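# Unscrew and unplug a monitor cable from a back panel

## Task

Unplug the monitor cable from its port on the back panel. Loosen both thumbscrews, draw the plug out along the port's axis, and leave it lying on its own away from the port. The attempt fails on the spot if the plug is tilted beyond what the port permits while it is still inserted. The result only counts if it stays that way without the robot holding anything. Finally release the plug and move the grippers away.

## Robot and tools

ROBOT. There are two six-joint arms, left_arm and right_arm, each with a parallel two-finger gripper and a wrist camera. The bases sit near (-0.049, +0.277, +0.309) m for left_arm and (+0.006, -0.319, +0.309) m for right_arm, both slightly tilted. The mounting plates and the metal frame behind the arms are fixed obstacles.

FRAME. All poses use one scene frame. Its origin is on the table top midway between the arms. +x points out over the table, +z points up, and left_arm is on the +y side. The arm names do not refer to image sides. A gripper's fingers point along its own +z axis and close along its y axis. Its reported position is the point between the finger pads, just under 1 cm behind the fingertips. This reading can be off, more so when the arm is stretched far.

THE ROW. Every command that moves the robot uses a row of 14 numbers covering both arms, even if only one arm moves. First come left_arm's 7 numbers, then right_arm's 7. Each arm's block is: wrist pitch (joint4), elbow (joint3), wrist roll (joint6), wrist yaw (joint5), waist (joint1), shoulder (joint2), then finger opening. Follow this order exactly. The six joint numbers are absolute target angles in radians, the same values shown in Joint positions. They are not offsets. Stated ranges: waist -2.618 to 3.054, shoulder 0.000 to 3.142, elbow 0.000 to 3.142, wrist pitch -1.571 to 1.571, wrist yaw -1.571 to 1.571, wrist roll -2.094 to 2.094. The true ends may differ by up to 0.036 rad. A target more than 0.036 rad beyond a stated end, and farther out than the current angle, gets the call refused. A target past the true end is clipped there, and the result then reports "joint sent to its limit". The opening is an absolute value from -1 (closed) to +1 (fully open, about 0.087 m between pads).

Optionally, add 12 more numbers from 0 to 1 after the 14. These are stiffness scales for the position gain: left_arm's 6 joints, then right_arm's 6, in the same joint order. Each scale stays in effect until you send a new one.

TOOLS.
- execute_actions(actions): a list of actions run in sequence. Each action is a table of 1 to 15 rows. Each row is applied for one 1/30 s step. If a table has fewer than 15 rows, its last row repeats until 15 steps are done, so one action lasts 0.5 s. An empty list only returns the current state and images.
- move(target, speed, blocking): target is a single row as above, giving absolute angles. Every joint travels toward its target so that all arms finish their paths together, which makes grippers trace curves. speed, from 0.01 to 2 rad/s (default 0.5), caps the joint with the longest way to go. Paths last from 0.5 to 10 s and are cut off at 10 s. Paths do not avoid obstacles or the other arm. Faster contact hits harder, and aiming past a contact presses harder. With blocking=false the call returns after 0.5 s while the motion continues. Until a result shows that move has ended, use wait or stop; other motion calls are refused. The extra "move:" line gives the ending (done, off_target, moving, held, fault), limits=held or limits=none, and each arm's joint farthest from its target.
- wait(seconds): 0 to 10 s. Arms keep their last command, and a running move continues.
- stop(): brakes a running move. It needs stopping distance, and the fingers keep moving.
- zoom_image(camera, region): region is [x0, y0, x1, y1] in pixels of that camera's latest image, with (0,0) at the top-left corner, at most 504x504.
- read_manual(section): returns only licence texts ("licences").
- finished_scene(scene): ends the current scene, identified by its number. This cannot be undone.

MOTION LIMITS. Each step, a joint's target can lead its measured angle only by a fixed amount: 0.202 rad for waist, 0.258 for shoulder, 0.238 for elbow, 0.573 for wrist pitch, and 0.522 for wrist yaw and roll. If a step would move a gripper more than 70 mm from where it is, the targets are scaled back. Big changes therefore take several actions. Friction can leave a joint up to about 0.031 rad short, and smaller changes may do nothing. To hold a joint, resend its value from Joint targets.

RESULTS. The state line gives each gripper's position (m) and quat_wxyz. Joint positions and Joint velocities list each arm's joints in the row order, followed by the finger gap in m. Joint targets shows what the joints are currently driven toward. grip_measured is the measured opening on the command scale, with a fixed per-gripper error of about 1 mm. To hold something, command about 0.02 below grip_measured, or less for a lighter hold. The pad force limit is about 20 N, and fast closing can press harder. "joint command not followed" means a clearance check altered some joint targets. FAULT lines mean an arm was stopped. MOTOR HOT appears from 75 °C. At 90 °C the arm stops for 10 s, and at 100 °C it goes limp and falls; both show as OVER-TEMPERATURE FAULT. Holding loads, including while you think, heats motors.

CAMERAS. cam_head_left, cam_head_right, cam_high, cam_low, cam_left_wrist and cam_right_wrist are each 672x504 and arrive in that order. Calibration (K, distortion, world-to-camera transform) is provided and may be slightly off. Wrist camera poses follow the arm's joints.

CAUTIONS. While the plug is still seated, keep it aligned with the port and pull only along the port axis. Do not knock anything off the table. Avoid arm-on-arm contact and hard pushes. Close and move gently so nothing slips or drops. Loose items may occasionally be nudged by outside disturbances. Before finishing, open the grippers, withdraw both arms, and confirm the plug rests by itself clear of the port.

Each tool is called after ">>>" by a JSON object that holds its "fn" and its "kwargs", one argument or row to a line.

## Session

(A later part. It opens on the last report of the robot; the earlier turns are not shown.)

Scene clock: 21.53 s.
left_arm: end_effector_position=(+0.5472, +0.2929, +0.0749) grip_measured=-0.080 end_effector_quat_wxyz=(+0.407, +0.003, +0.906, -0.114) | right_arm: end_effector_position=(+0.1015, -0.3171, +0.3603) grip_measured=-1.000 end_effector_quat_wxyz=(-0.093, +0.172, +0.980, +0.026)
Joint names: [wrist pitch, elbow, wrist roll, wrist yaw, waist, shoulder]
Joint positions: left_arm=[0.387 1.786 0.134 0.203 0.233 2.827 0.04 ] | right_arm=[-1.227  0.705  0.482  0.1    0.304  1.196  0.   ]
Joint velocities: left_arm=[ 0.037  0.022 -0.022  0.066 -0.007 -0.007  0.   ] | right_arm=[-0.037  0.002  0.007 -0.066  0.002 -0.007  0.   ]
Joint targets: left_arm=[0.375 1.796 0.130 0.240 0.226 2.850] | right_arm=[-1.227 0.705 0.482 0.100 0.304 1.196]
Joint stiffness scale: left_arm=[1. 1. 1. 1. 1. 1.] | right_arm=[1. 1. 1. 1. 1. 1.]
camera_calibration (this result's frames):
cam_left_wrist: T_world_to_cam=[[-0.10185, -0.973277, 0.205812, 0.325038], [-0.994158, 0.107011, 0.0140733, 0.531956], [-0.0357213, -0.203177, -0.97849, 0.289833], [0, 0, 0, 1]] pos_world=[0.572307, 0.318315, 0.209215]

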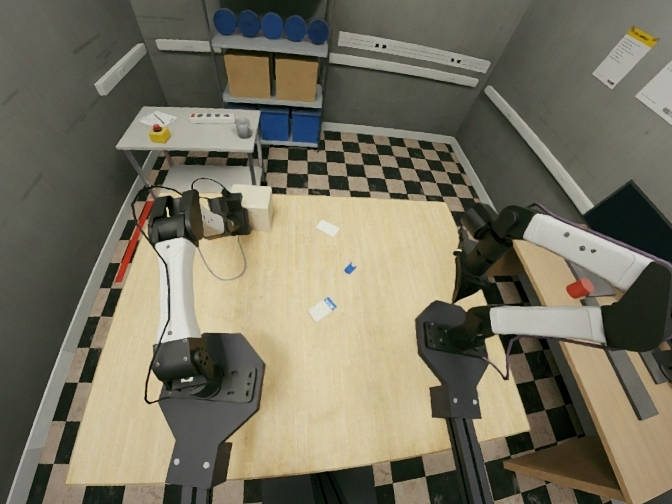

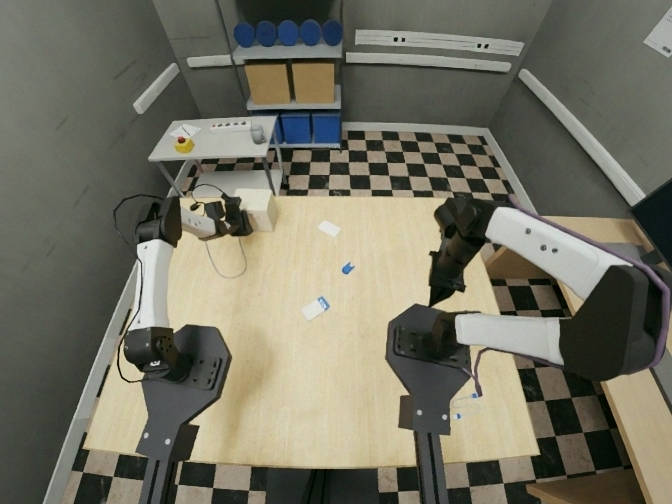

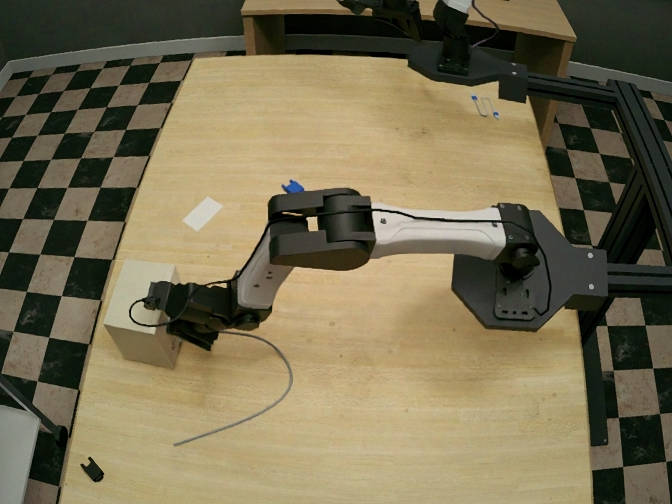

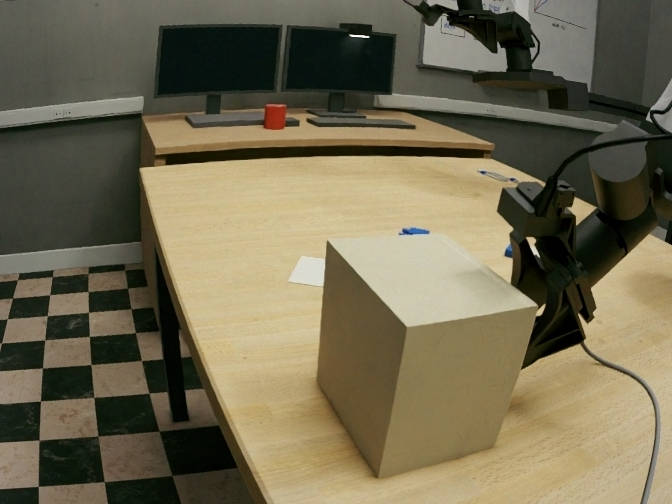

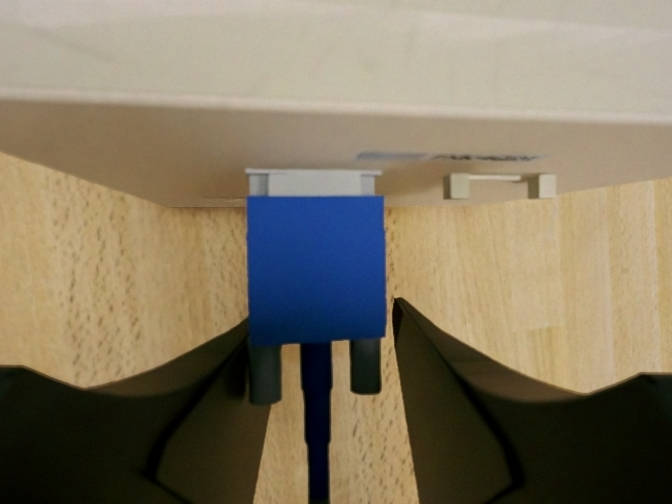

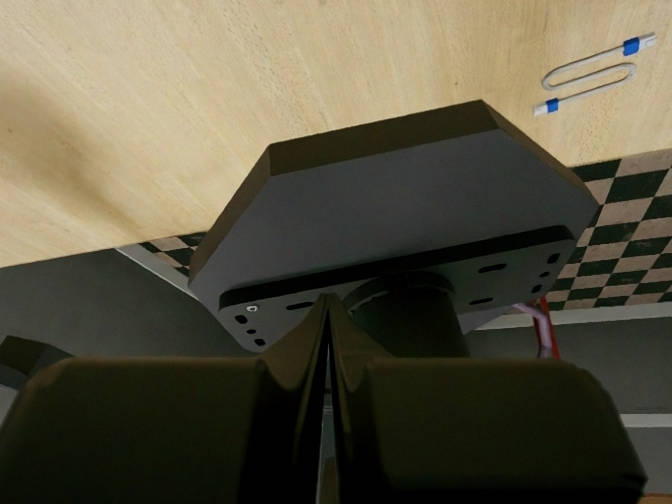

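>>> {"fn": "execute_actions", "kwargs": {
  "actions": [
    [[0.375,1.796,0.13,0.17,0.226,2.84,-0.08,-1.227,0.705,0.482,0.1,0.304,1.196,-1]],
    [[0.33,1.796,0.13,0.155,0.226,2.84,-0.08,-1.227,0.705,0.482,0.1,0.304,1.196,-1]],
    [[0.325,1.796,0.13,0.13,0.235,2.84,-0.16,-1.227,0.705,0.482,0.1,0.304,1.196,-1]],
    [[0.325,1.796,0.13,0.08,0.245,2.84,-0.16,-1.227,0.705,0.482,0.1,0.304,1.196,-1]]
  ]
}}

Scene clock: 24.33 s.
left_arm: end_effector_position=(+0.5381, +0.3041, +0.0654) grip_measured=-0.160 end_effector_quat_wxyz=(+0.383, -0.013, +0.920, -0.081) | right_arm: end_effector_position=(+0.1015, -0.3171, +0.3603) grip_measured=-1.000 end_effector_quat_wxyz=(-0.093, +0.172, +0.980, +0.026)
Joint names: [wrist pitch, elbow, wrist roll, wrist yaw, waist, shoulder]
Joint positions: left_arm=[0.345 1.786 0.133 0.121 0.232 2.827 0.037] | right_arm=[-1.227  0.705  0.482  0.1    0.304  1.196  0.   ]
Joint velocities: left_arm=[ 0.037 -0.007  0.037  0.007 -0.022 -0.002 -0.   ] | right_arm=[-0.007  0.002 -0.037 -0.037 -0.007 -0.012  0.   ]
Joint targets: left_arm=[0.325 1.796 0.130 0.080 0.245 2.840] | right_arm=[-1.227 0.705 0.482 0.100 0.304 1.196]
Joint stiffness scale: left_arm=[1. 1. 1. 1. 1. 1.] | right_arm=[1. 1. 1. 1. 1. 1.]
camera_calibration (this result's frames):
cam_left_wrist: T_world_to_cam=[[-0.0423062, -0.986014, 0.161204, 0.31171], [-0.995532, 0.0552355, 0.0765851, 0.534292], [-0.0844182, -0.157244, -0.983945, 0.295036], [0, 0, 0, 1]] pos_world=[0.569999, 0.324231, 0.199132]

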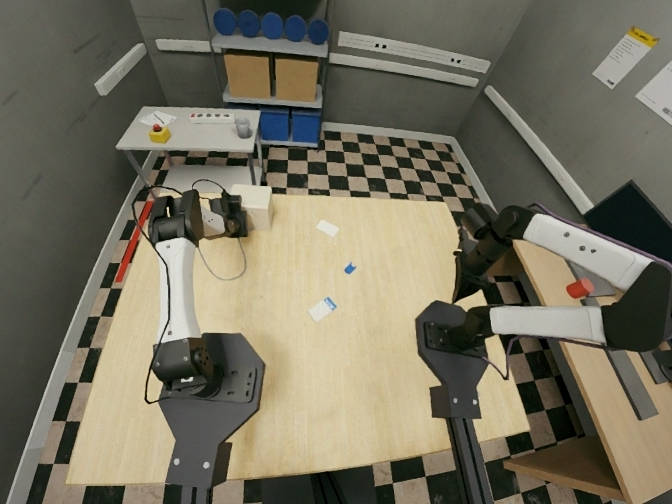

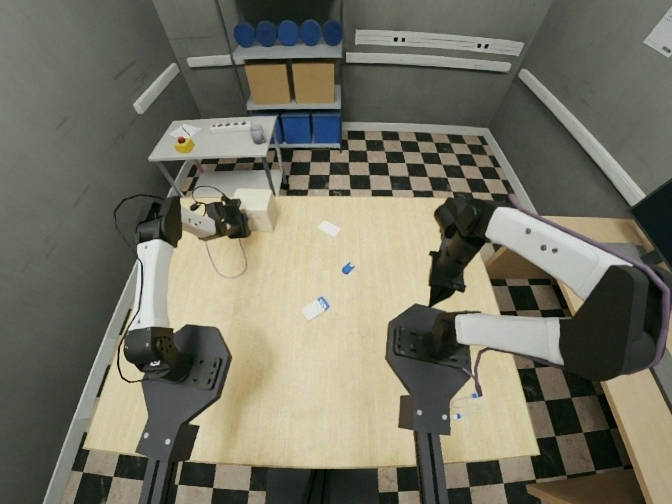

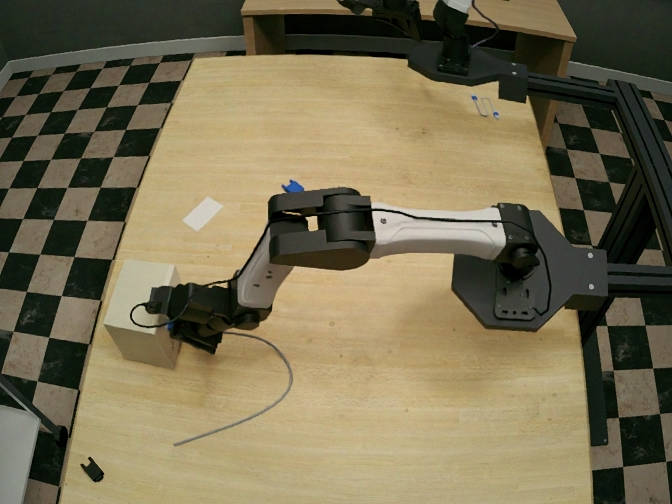

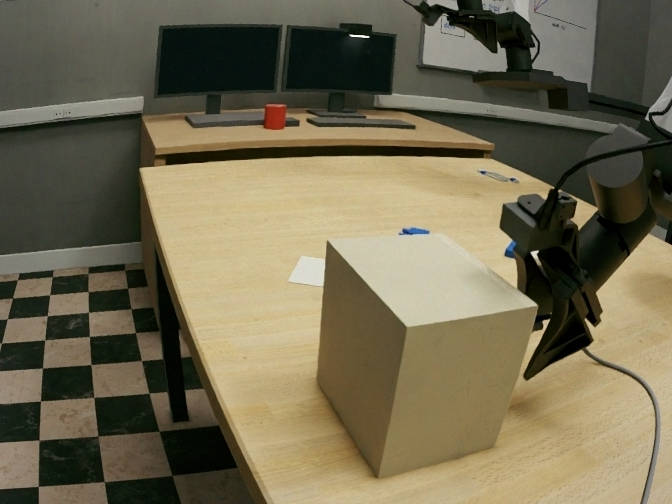

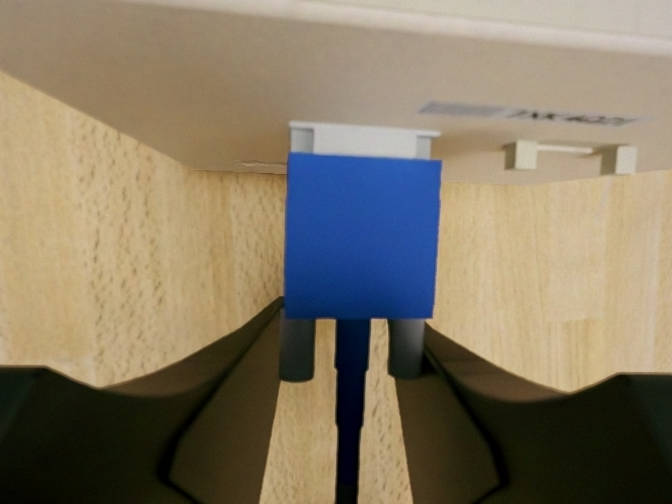

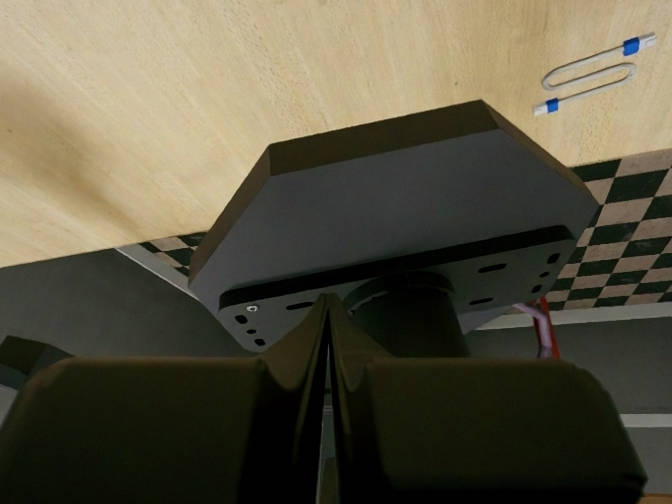

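>>> {"fn": "execute_actions", "kwargs": {
  "actions": [
    [[0.33,1.765,0.13,0.06,0.25,2.795,-0.16,-1.227,0.705,0.482,0.1,0.304,1.196,-1]],
    [[0.32,1.75,0.13,0.06,0.25,2.771,-0.16,-1.227,0.705,0.482,0.1,0.304,1.196,-1]],
    [[0.31,1.735,0.13,0.06,0.25,2.747,-0.16,-1.227,0.705,0.482,0.1,0.304,1.196,-1]],
    [[0.30,1.72,0.13,0.06,0.25,2.723,-0.16,-1.227,0.705,0.482,0.1,0.304,1.196,-1]],
    [[0.29,1.705,0.13,0.06,0.25,2.70,-0.16,-1.227,0.705,0.482,0.1,0.304,1.196,-1]],
    [[0.28,1.69,0.13,0.06,0.25,2.676,-0.16,-1.227,0.705,0.482,0.1,0.304,1.196,-1]]
  ]
}}

>>> {"fn": "zoom_image", "kwargs": {
  "camera": "cam_left_wrist",
  "region": [250, 150, 450, 380]
}}

Scene clock: 28.20 s.
left_arm: end_effector_position=(+0.5343, +0.3215, +0.1051) grip_measured=-0.160 end_effector_quat_wxyz=(+0.372, -0.025, +0.926, -0.063) | right_arm: end_effector_position=(+0.1015, -0.3171, +0.3603) grip_measured=-1.000 end_effector_quat_wxyz=(-0.093, +0.172, +0.980, +0.026)
Joint names: [wrist pitch, elbow, wrist roll, wrist yaw, waist, shoulder]
Joint positions: left_arm=[0.27  1.705 0.129 0.08  0.239 2.687 0.037] | right_arm=[-1.227  0.705  0.482  0.1    0.304  1.196  0.   ]
Joint velocities: left_arm=[-0.037 -0.017  0.022 -0.037  0.007  0.002 -0.   ] | right_arm=[-0.051 -0.002  0.022  0.007  0.007 -0.017  0.   ]
Joint targets: left_arm=[0.280 1.690 0.130 0.060 0.250 2.676] | right_arm=[-1.227 0.705 0.482 0.100 0.304 1.196]
Joint stiffness scale: left_arm=[1. 1. 1. 1. 1. 1.] | right_arm=[1. 1. 1. 1. 1. 1.]
camera_calibration (this result's frames):
cam_left_wrist: T_world_to_cam=[[-0.00510458, -0.990552, 0.137041, 0.306438], [-0.994355, 0.0195528, 0.104292, 0.53438], [-0.105986, -0.135735, -0.98506, 0.34124], [0, 0, 0, 1]] pos_world=[0.569094, 0.339412, 0.238416]

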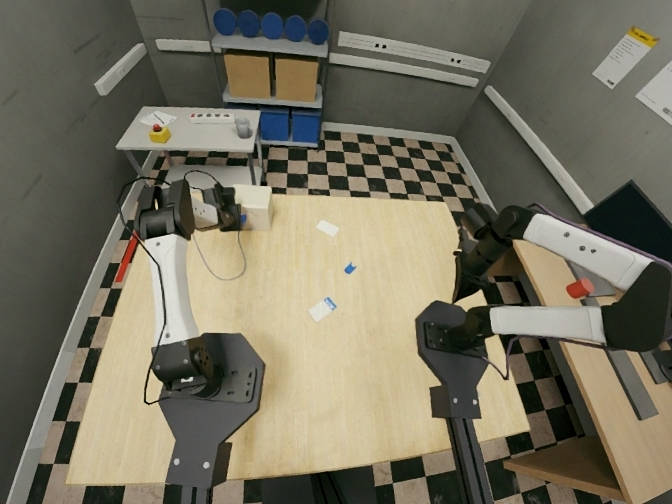

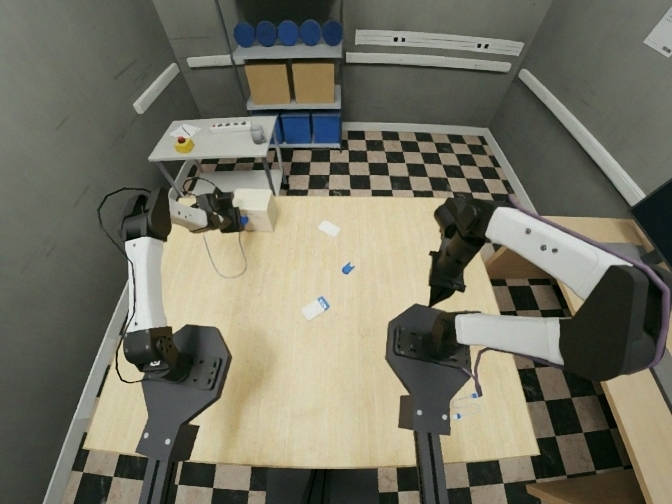

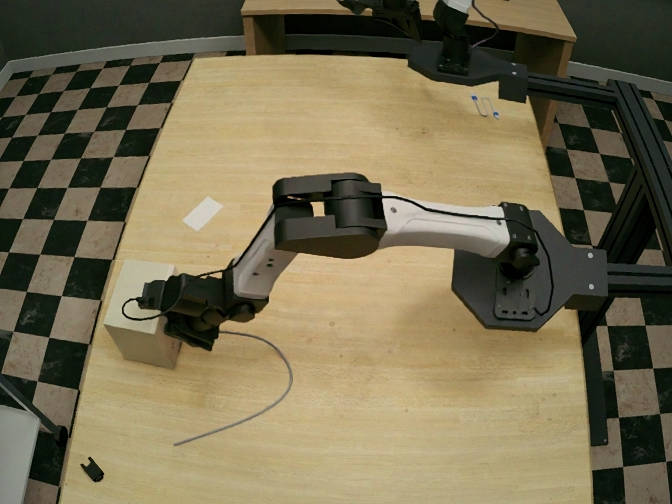

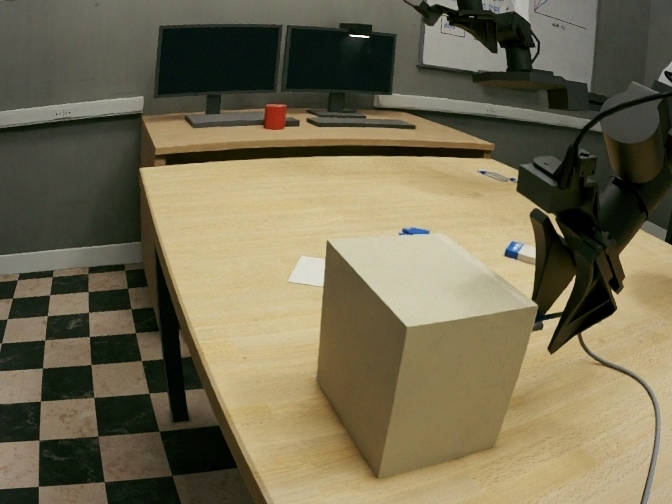

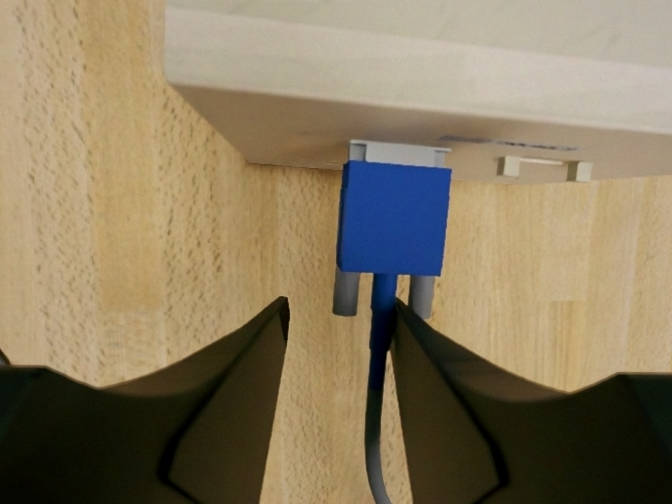

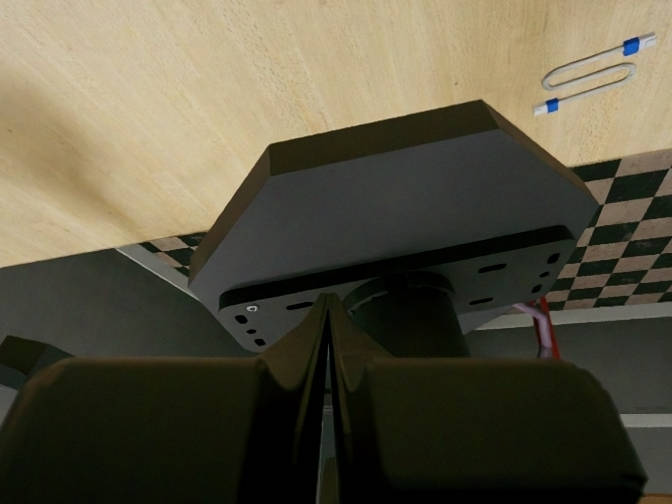

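Region (250, 150, 450, 380) of cam_left_wrist's 672x504 image, scaled by 2.191, with more detail than that image has; it fills the left 438 columns of this view, and the rest is white.

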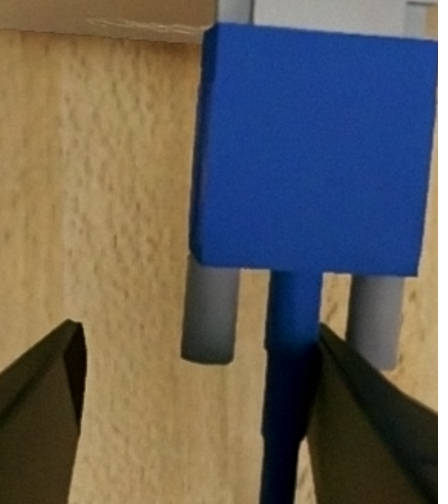

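>>> {"fn": "execute_actions", "kwargs": {
  "actions": [
    [[0.27,1.68,0.13,0.09,0.239,2.645,-0.16,-1.227,0.705,0.482,0.1,0.304,1.196,-1]],
    [[0.25,1.66,0.13,0.10,0.235,2.605,-0.1,-1.227,0.705,0.482,0.1,0.304,1.196,-1]],
    [[0.25,1.66,0.13,0.155,0.212,2.605,-0.05,-1.227,0.705,0.482,0.1,0.304,1.196,-1]],
    [[0.27,1.69,0.13,0.155,0.212,2.66,-0.05,-1.227,0.705,0.482,0.1,0.304,1.196,-1]],
    [[0.285,1.71,0.13,0.155,0.212,2.695,-0.05,-1.227,0.705,0.482,0.1,0.304,1.196,-1]]
  ]
}}

Scene clock: 31.70 s.
left_arm: end_effector_position=(+0.5487, +0.3029, +0.1247) grip_measured=-0.050 end_effector_quat_wxyz=(+0.401, -0.002, +0.912, -0.087) | right_arm: end_effector_position=(+0.1015, -0.3171, +0.3603) grip_measured=-1.000 end_effector_quat_wxyz=(-0.093, +0.172, +0.980, +0.026)
Joint names: [wrist pitch, elbow, wrist roll, wrist yaw, waist, shoulder]
Joint positions: left_arm=[0.306 1.702 0.136 0.135 0.216 2.667 0.042] | right_arm=[-1.227  0.705  0.482  0.1    0.304  1.196  0.   ]
Joint velocities: left_arm=[ 0.022 -0.007  0.037  0.051  0.002  0.002  0.001] | right_arm=[-0.037  0.002 -0.051  0.007 -0.002 -0.017  0.   ]
Joint targets: left_arm=[0.285 1.710 0.130 0.155 0.212 2.695] | right_arm=[-1.227 0.705 0.482 0.100 0.304 1.196]
Joint stiffness scale: left_arm=[1. 1. 1. 1. 1. 1.] | right_arm=[1. 1. 1. 1. 1. 1.]
camera_calibration (this result's frames):
cam_left_wrist: T_world_to_cam=[[-0.0703539, -0.984044, 0.163424, 0.315924], [-0.996426, 0.0770043, 0.0347148, 0.539493], [-0.0467452, -0.160397, -0.985945, 0.334585], [0, 0, 0, 1]] pos_world=[0.575432, 0.323007, 0.259525]

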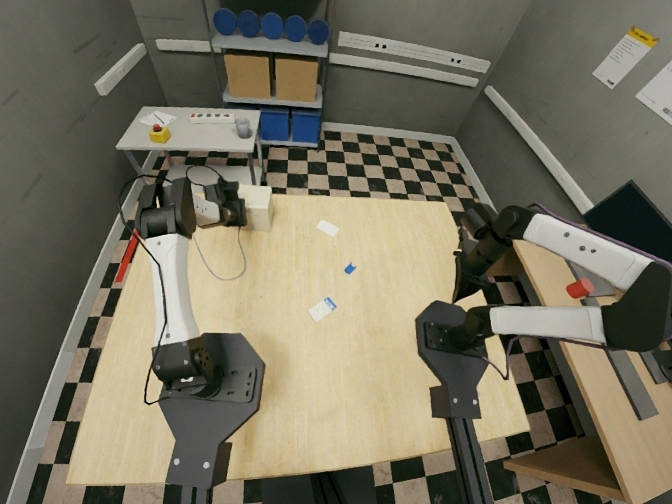

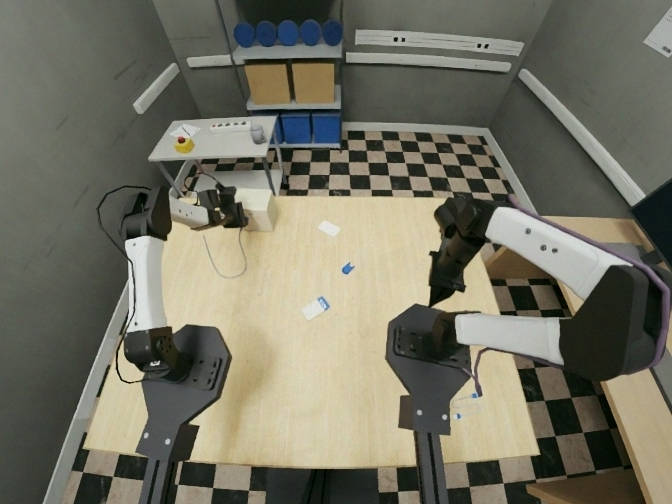

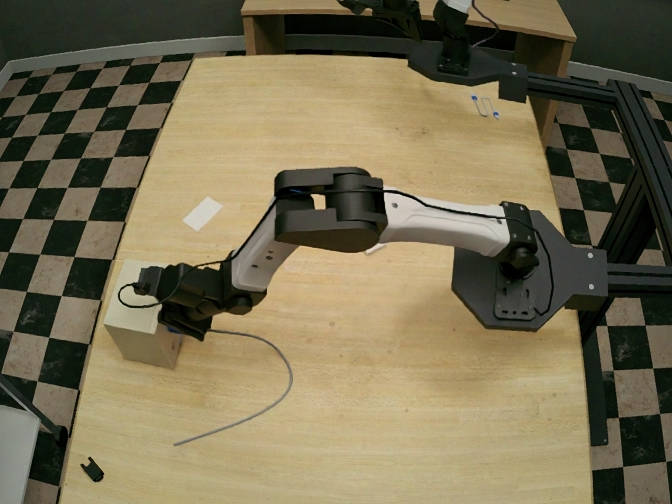

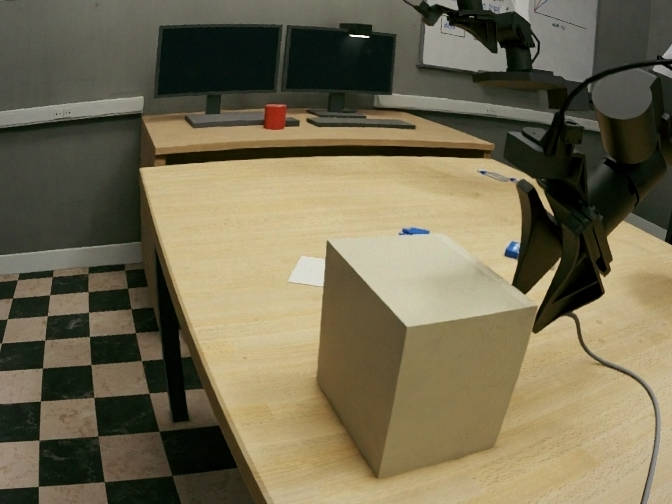

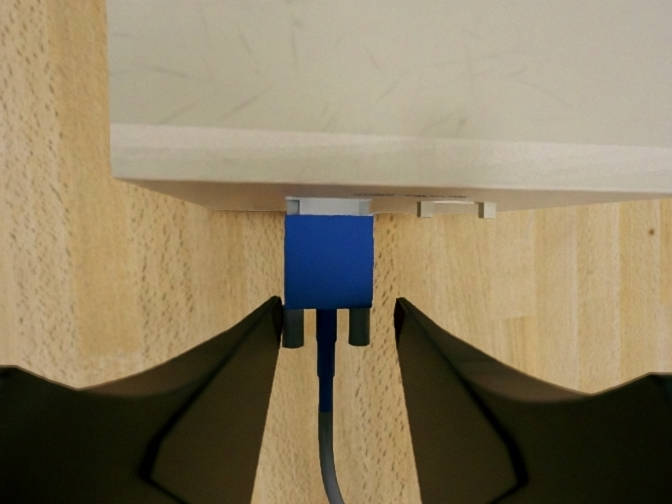

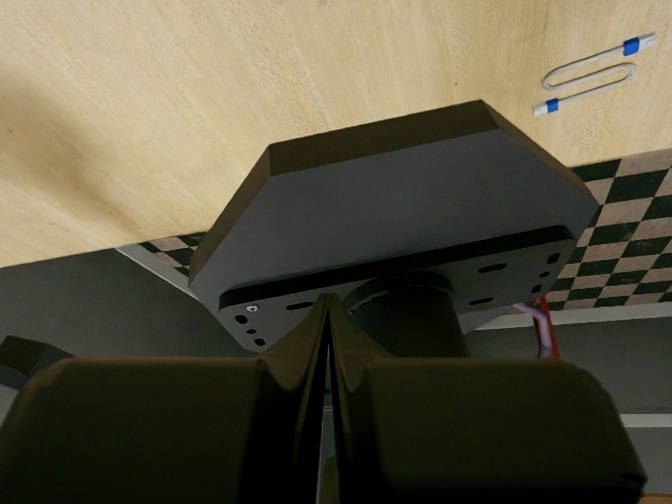

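>>> {"fn": "execute_actions", "kwargs": {
  "actions": [
    [[0.285,1.71,0.13,0.155,0.212,2.68,0.15,-1.227,0.705,0.482,0.1,0.304,1.196,-1]],
    [[0.265,1.71,0.13,0.155,0.212,2.70,0.15,-1.227,0.705,0.482,0.1,0.304,1.196,-1]]
  ]
}}

Scene clock: 33.13 s.
left_arm: end_effector_position=(+0.5404, +0.2980, +0.1137) grip_measured=+0.150 end_effector_quat_wxyz=(+0.386, +0.000, +0.918, -0.095) | right_arm: end_effector_position=(+0.1015, -0.3171, +0.3603) grip_measured=-1.000 end_effector_quat_wxyz=(-0.093, +0.172, +0.980, +0.026)
Joint names: [wrist pitch, elbow, wrist roll, wrist yaw, waist, shoulder]
Joint positions: left_arm=[0.286 1.702 0.136 0.145 0.216 2.683 0.05 ] | right_arm=[-1.227  0.705  0.482  0.1    0.304  1.196  0.   ]
Joint velocities: left_arm=[-0.022  0.002  0.007  0.022  0.002 -0.017 -0.001] | right_arm=[-0.022 -0.002  0.037  0.037  0.007  0.007  0.   ]
Joint targets: left_arm=[0.265 1.710 0.130 0.155 0.212 2.700] | right_arm=[-1.227 0.705 0.482 0.100 0.304 1.196]
Joint stiffness scale: left_arm=[1. 1. 1. 1. 1. 1.] | right_arm=[1. 1. 1. 1. 1. 1.]
camera_calibration (this result's frames):
cam_left_wrist: T_world_to_cam=[[-0.0777189, -0.981158, 0.176884, 0.313854], [-0.99371, 0.0905821, 0.0658359, 0.52285], [-0.080618, -0.170655, -0.982027, 0.343534], [0, 0, 0, 1]] pos_world=[0.571649, 0.319206, 0.247421]

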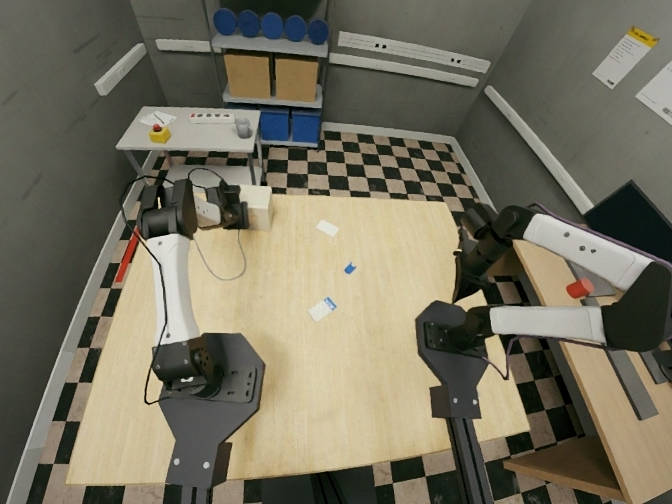

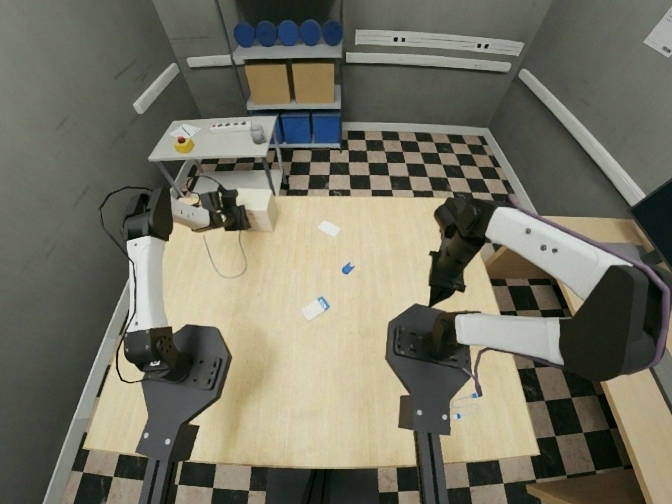

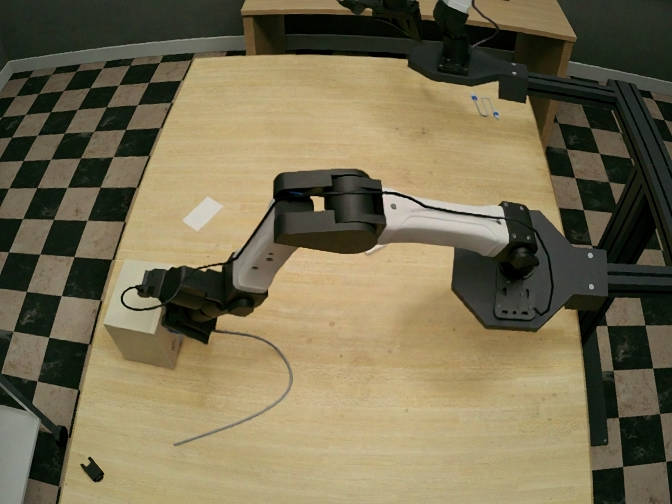

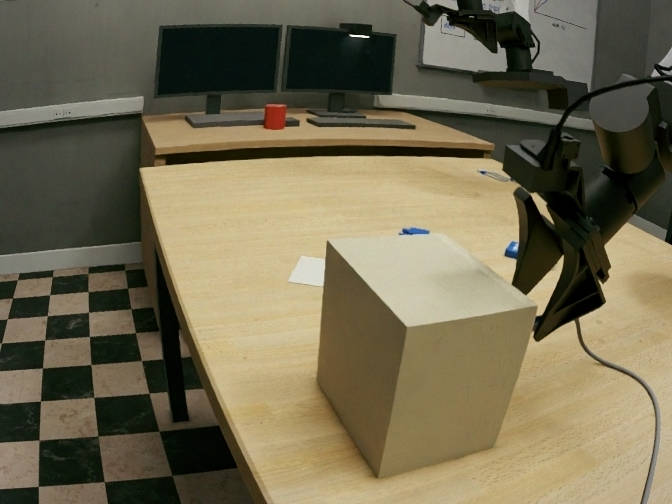

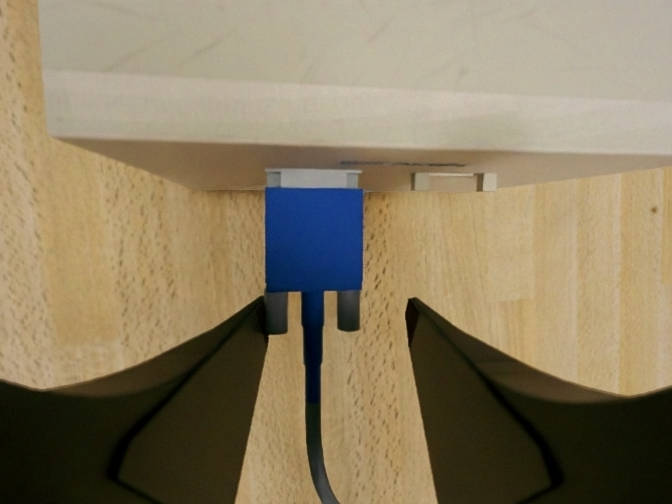

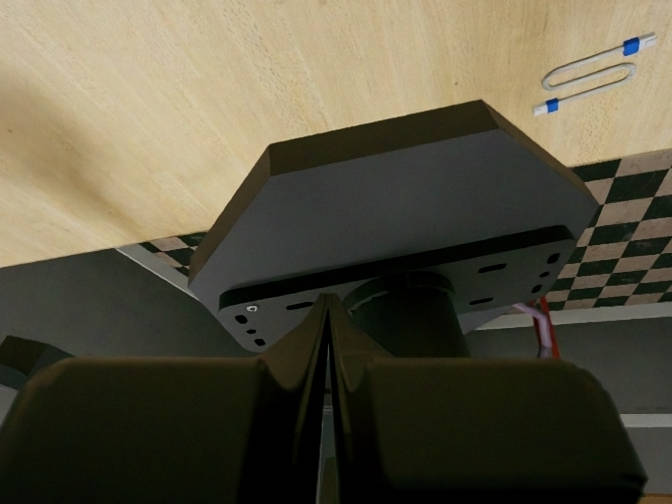

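>>> {"fn": "execute_actions", "kwargs": {
  "actions": [
    [[0.265,1.715,0.13,0.25,0.19,2.70,0.15,-1.227,0.705,0.482,0.1,0.304,1.196,-1]],
    [[0.27,1.725,0.13,0.25,0.19,2.724,0.15,-1.227,0.705,0.482,0.1,0.304,1.196,-1]],
    [[0.28,1.74,0.13,0.25,0.19,2.748,0.15,-1.227,0.705,0.482,0.1,0.304,1.196,-1]],
    [[0.29,1.754,0.13,0.25,0.19,2.772,0.15,-1.227,0.705,0.482,0.1,0.304,1.196,-1]]
  ]
}}

>>> {"fn": "zoom_image", "kwargs": {
  "camera": "cam_left_wrist",
  "region": [200, 150, 430, 400]
}}

Scene clock: 35.53 s.
left_arm: end_effector_position=(+0.5467, +0.2936, +0.1013) grip_measured=+0.150 end_effector_quat_wxyz=(+0.395, +0.007, +0.913, -0.100) | right_arm: end_effector_position=(+0.1015, -0.3171, +0.3603) grip_measured=-1.000 end_effector_quat_wxyz=(-0.093, +0.172, +0.980, +0.026)
Joint names: [wrist pitch, elbow, wrist roll, wrist yaw, waist, shoulder]
Joint positions: left_arm=[0.314 1.747 0.142 0.162 0.215 2.739 0.05 ] | right_arm=[-1.227  0.705  0.482  0.1    0.304  1.196  0.   ]
Joint velocities: left_arm=[-0.037  0.017  0.081  0.095 -0.002 -0.012  0.   ] | right_arm=[-0.066  0.007  0.051 -0.037  0.017 -0.002  0.   ]
Joint targets: left_arm=[0.290 1.754 0.130 0.250 0.190 2.772] | right_arm=[-1.227 0.705 0.482 0.100 0.304 1.196]
Joint stiffness scale: left_arm=[1. 1. 1. 1. 1. 1.] | right_arm=[1. 1. 1. 1. 1. 1.]
camera_calibration (this result's frames):
cam_left_wrist: T_world_to_cam=[[-0.0954729, -0.978988, 0.180189, 0.32097], [-0.993515, 0.104942, 0.0437509, 0.5283], [-0.061741, -0.174844, -0.982659, 0.322093], [0, 0, 0, 1]] pos_world=[0.575405, 0.3151, 0.235558]

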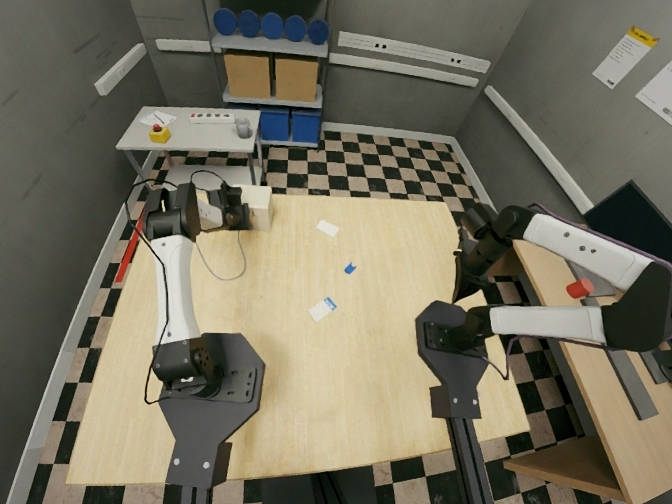

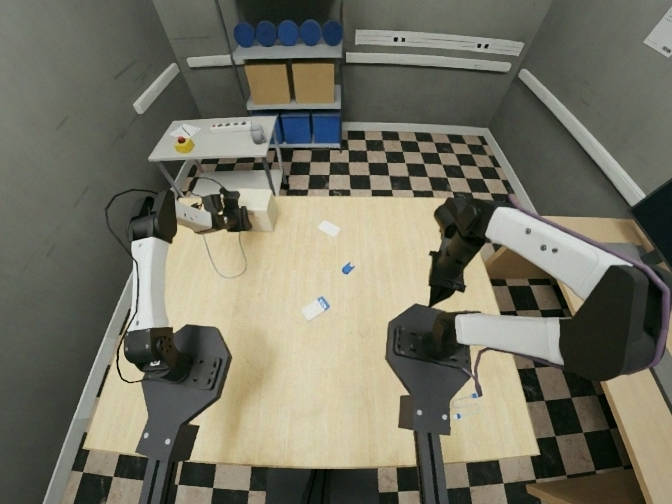

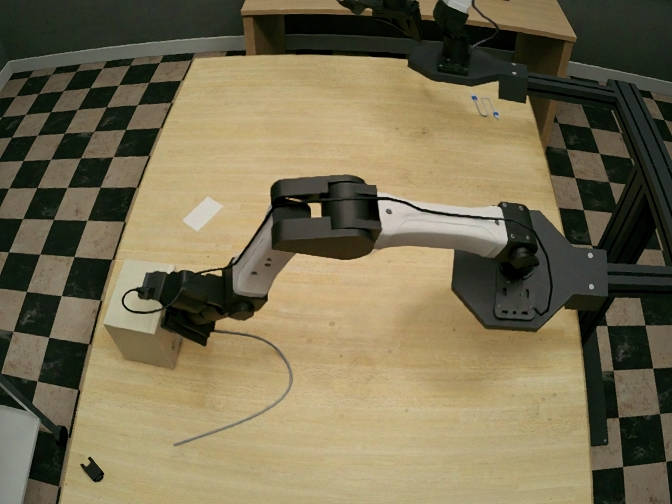

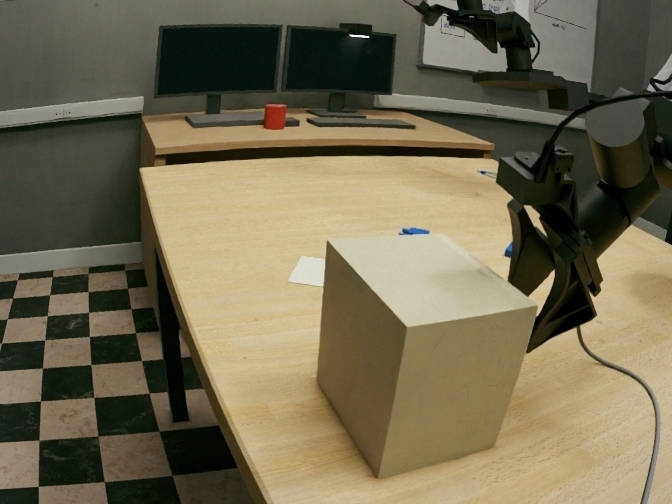

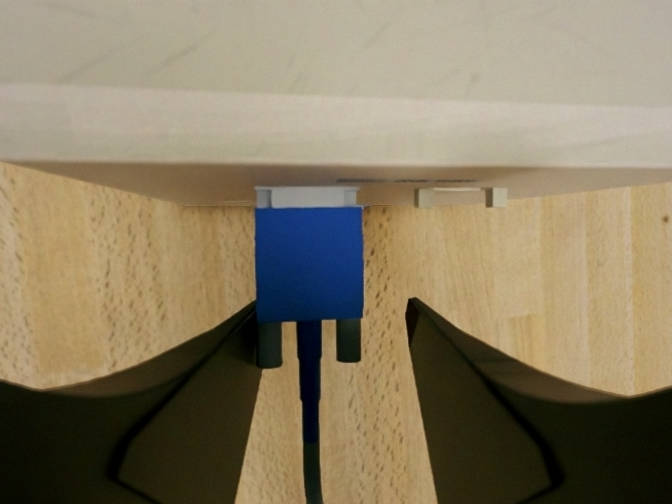

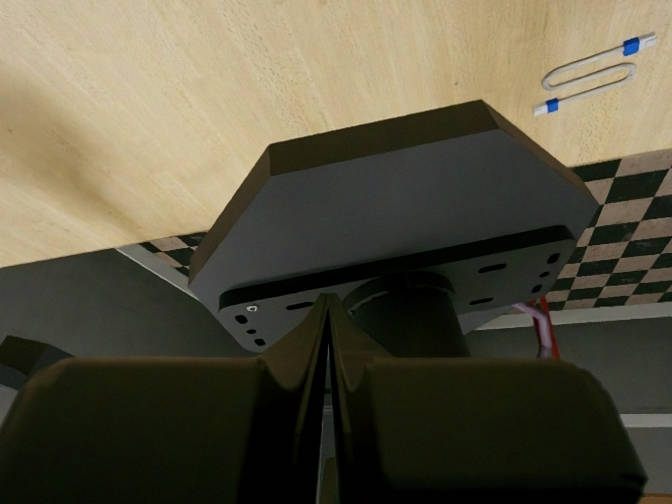

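Region (200, 150, 430, 400) of cam_left_wrist's 672x504 image, scaled by 2.016, with more detail than that image has; it fills the left 464 columns of this view, and the rest is white.

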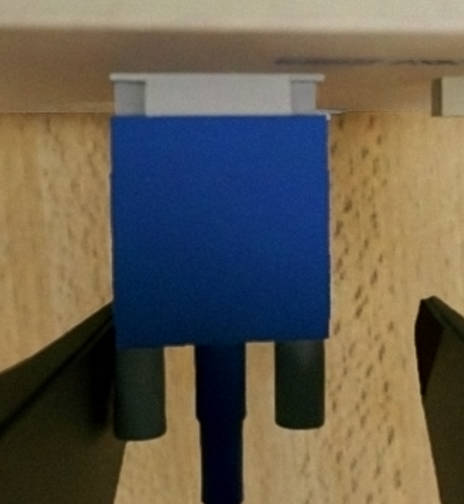

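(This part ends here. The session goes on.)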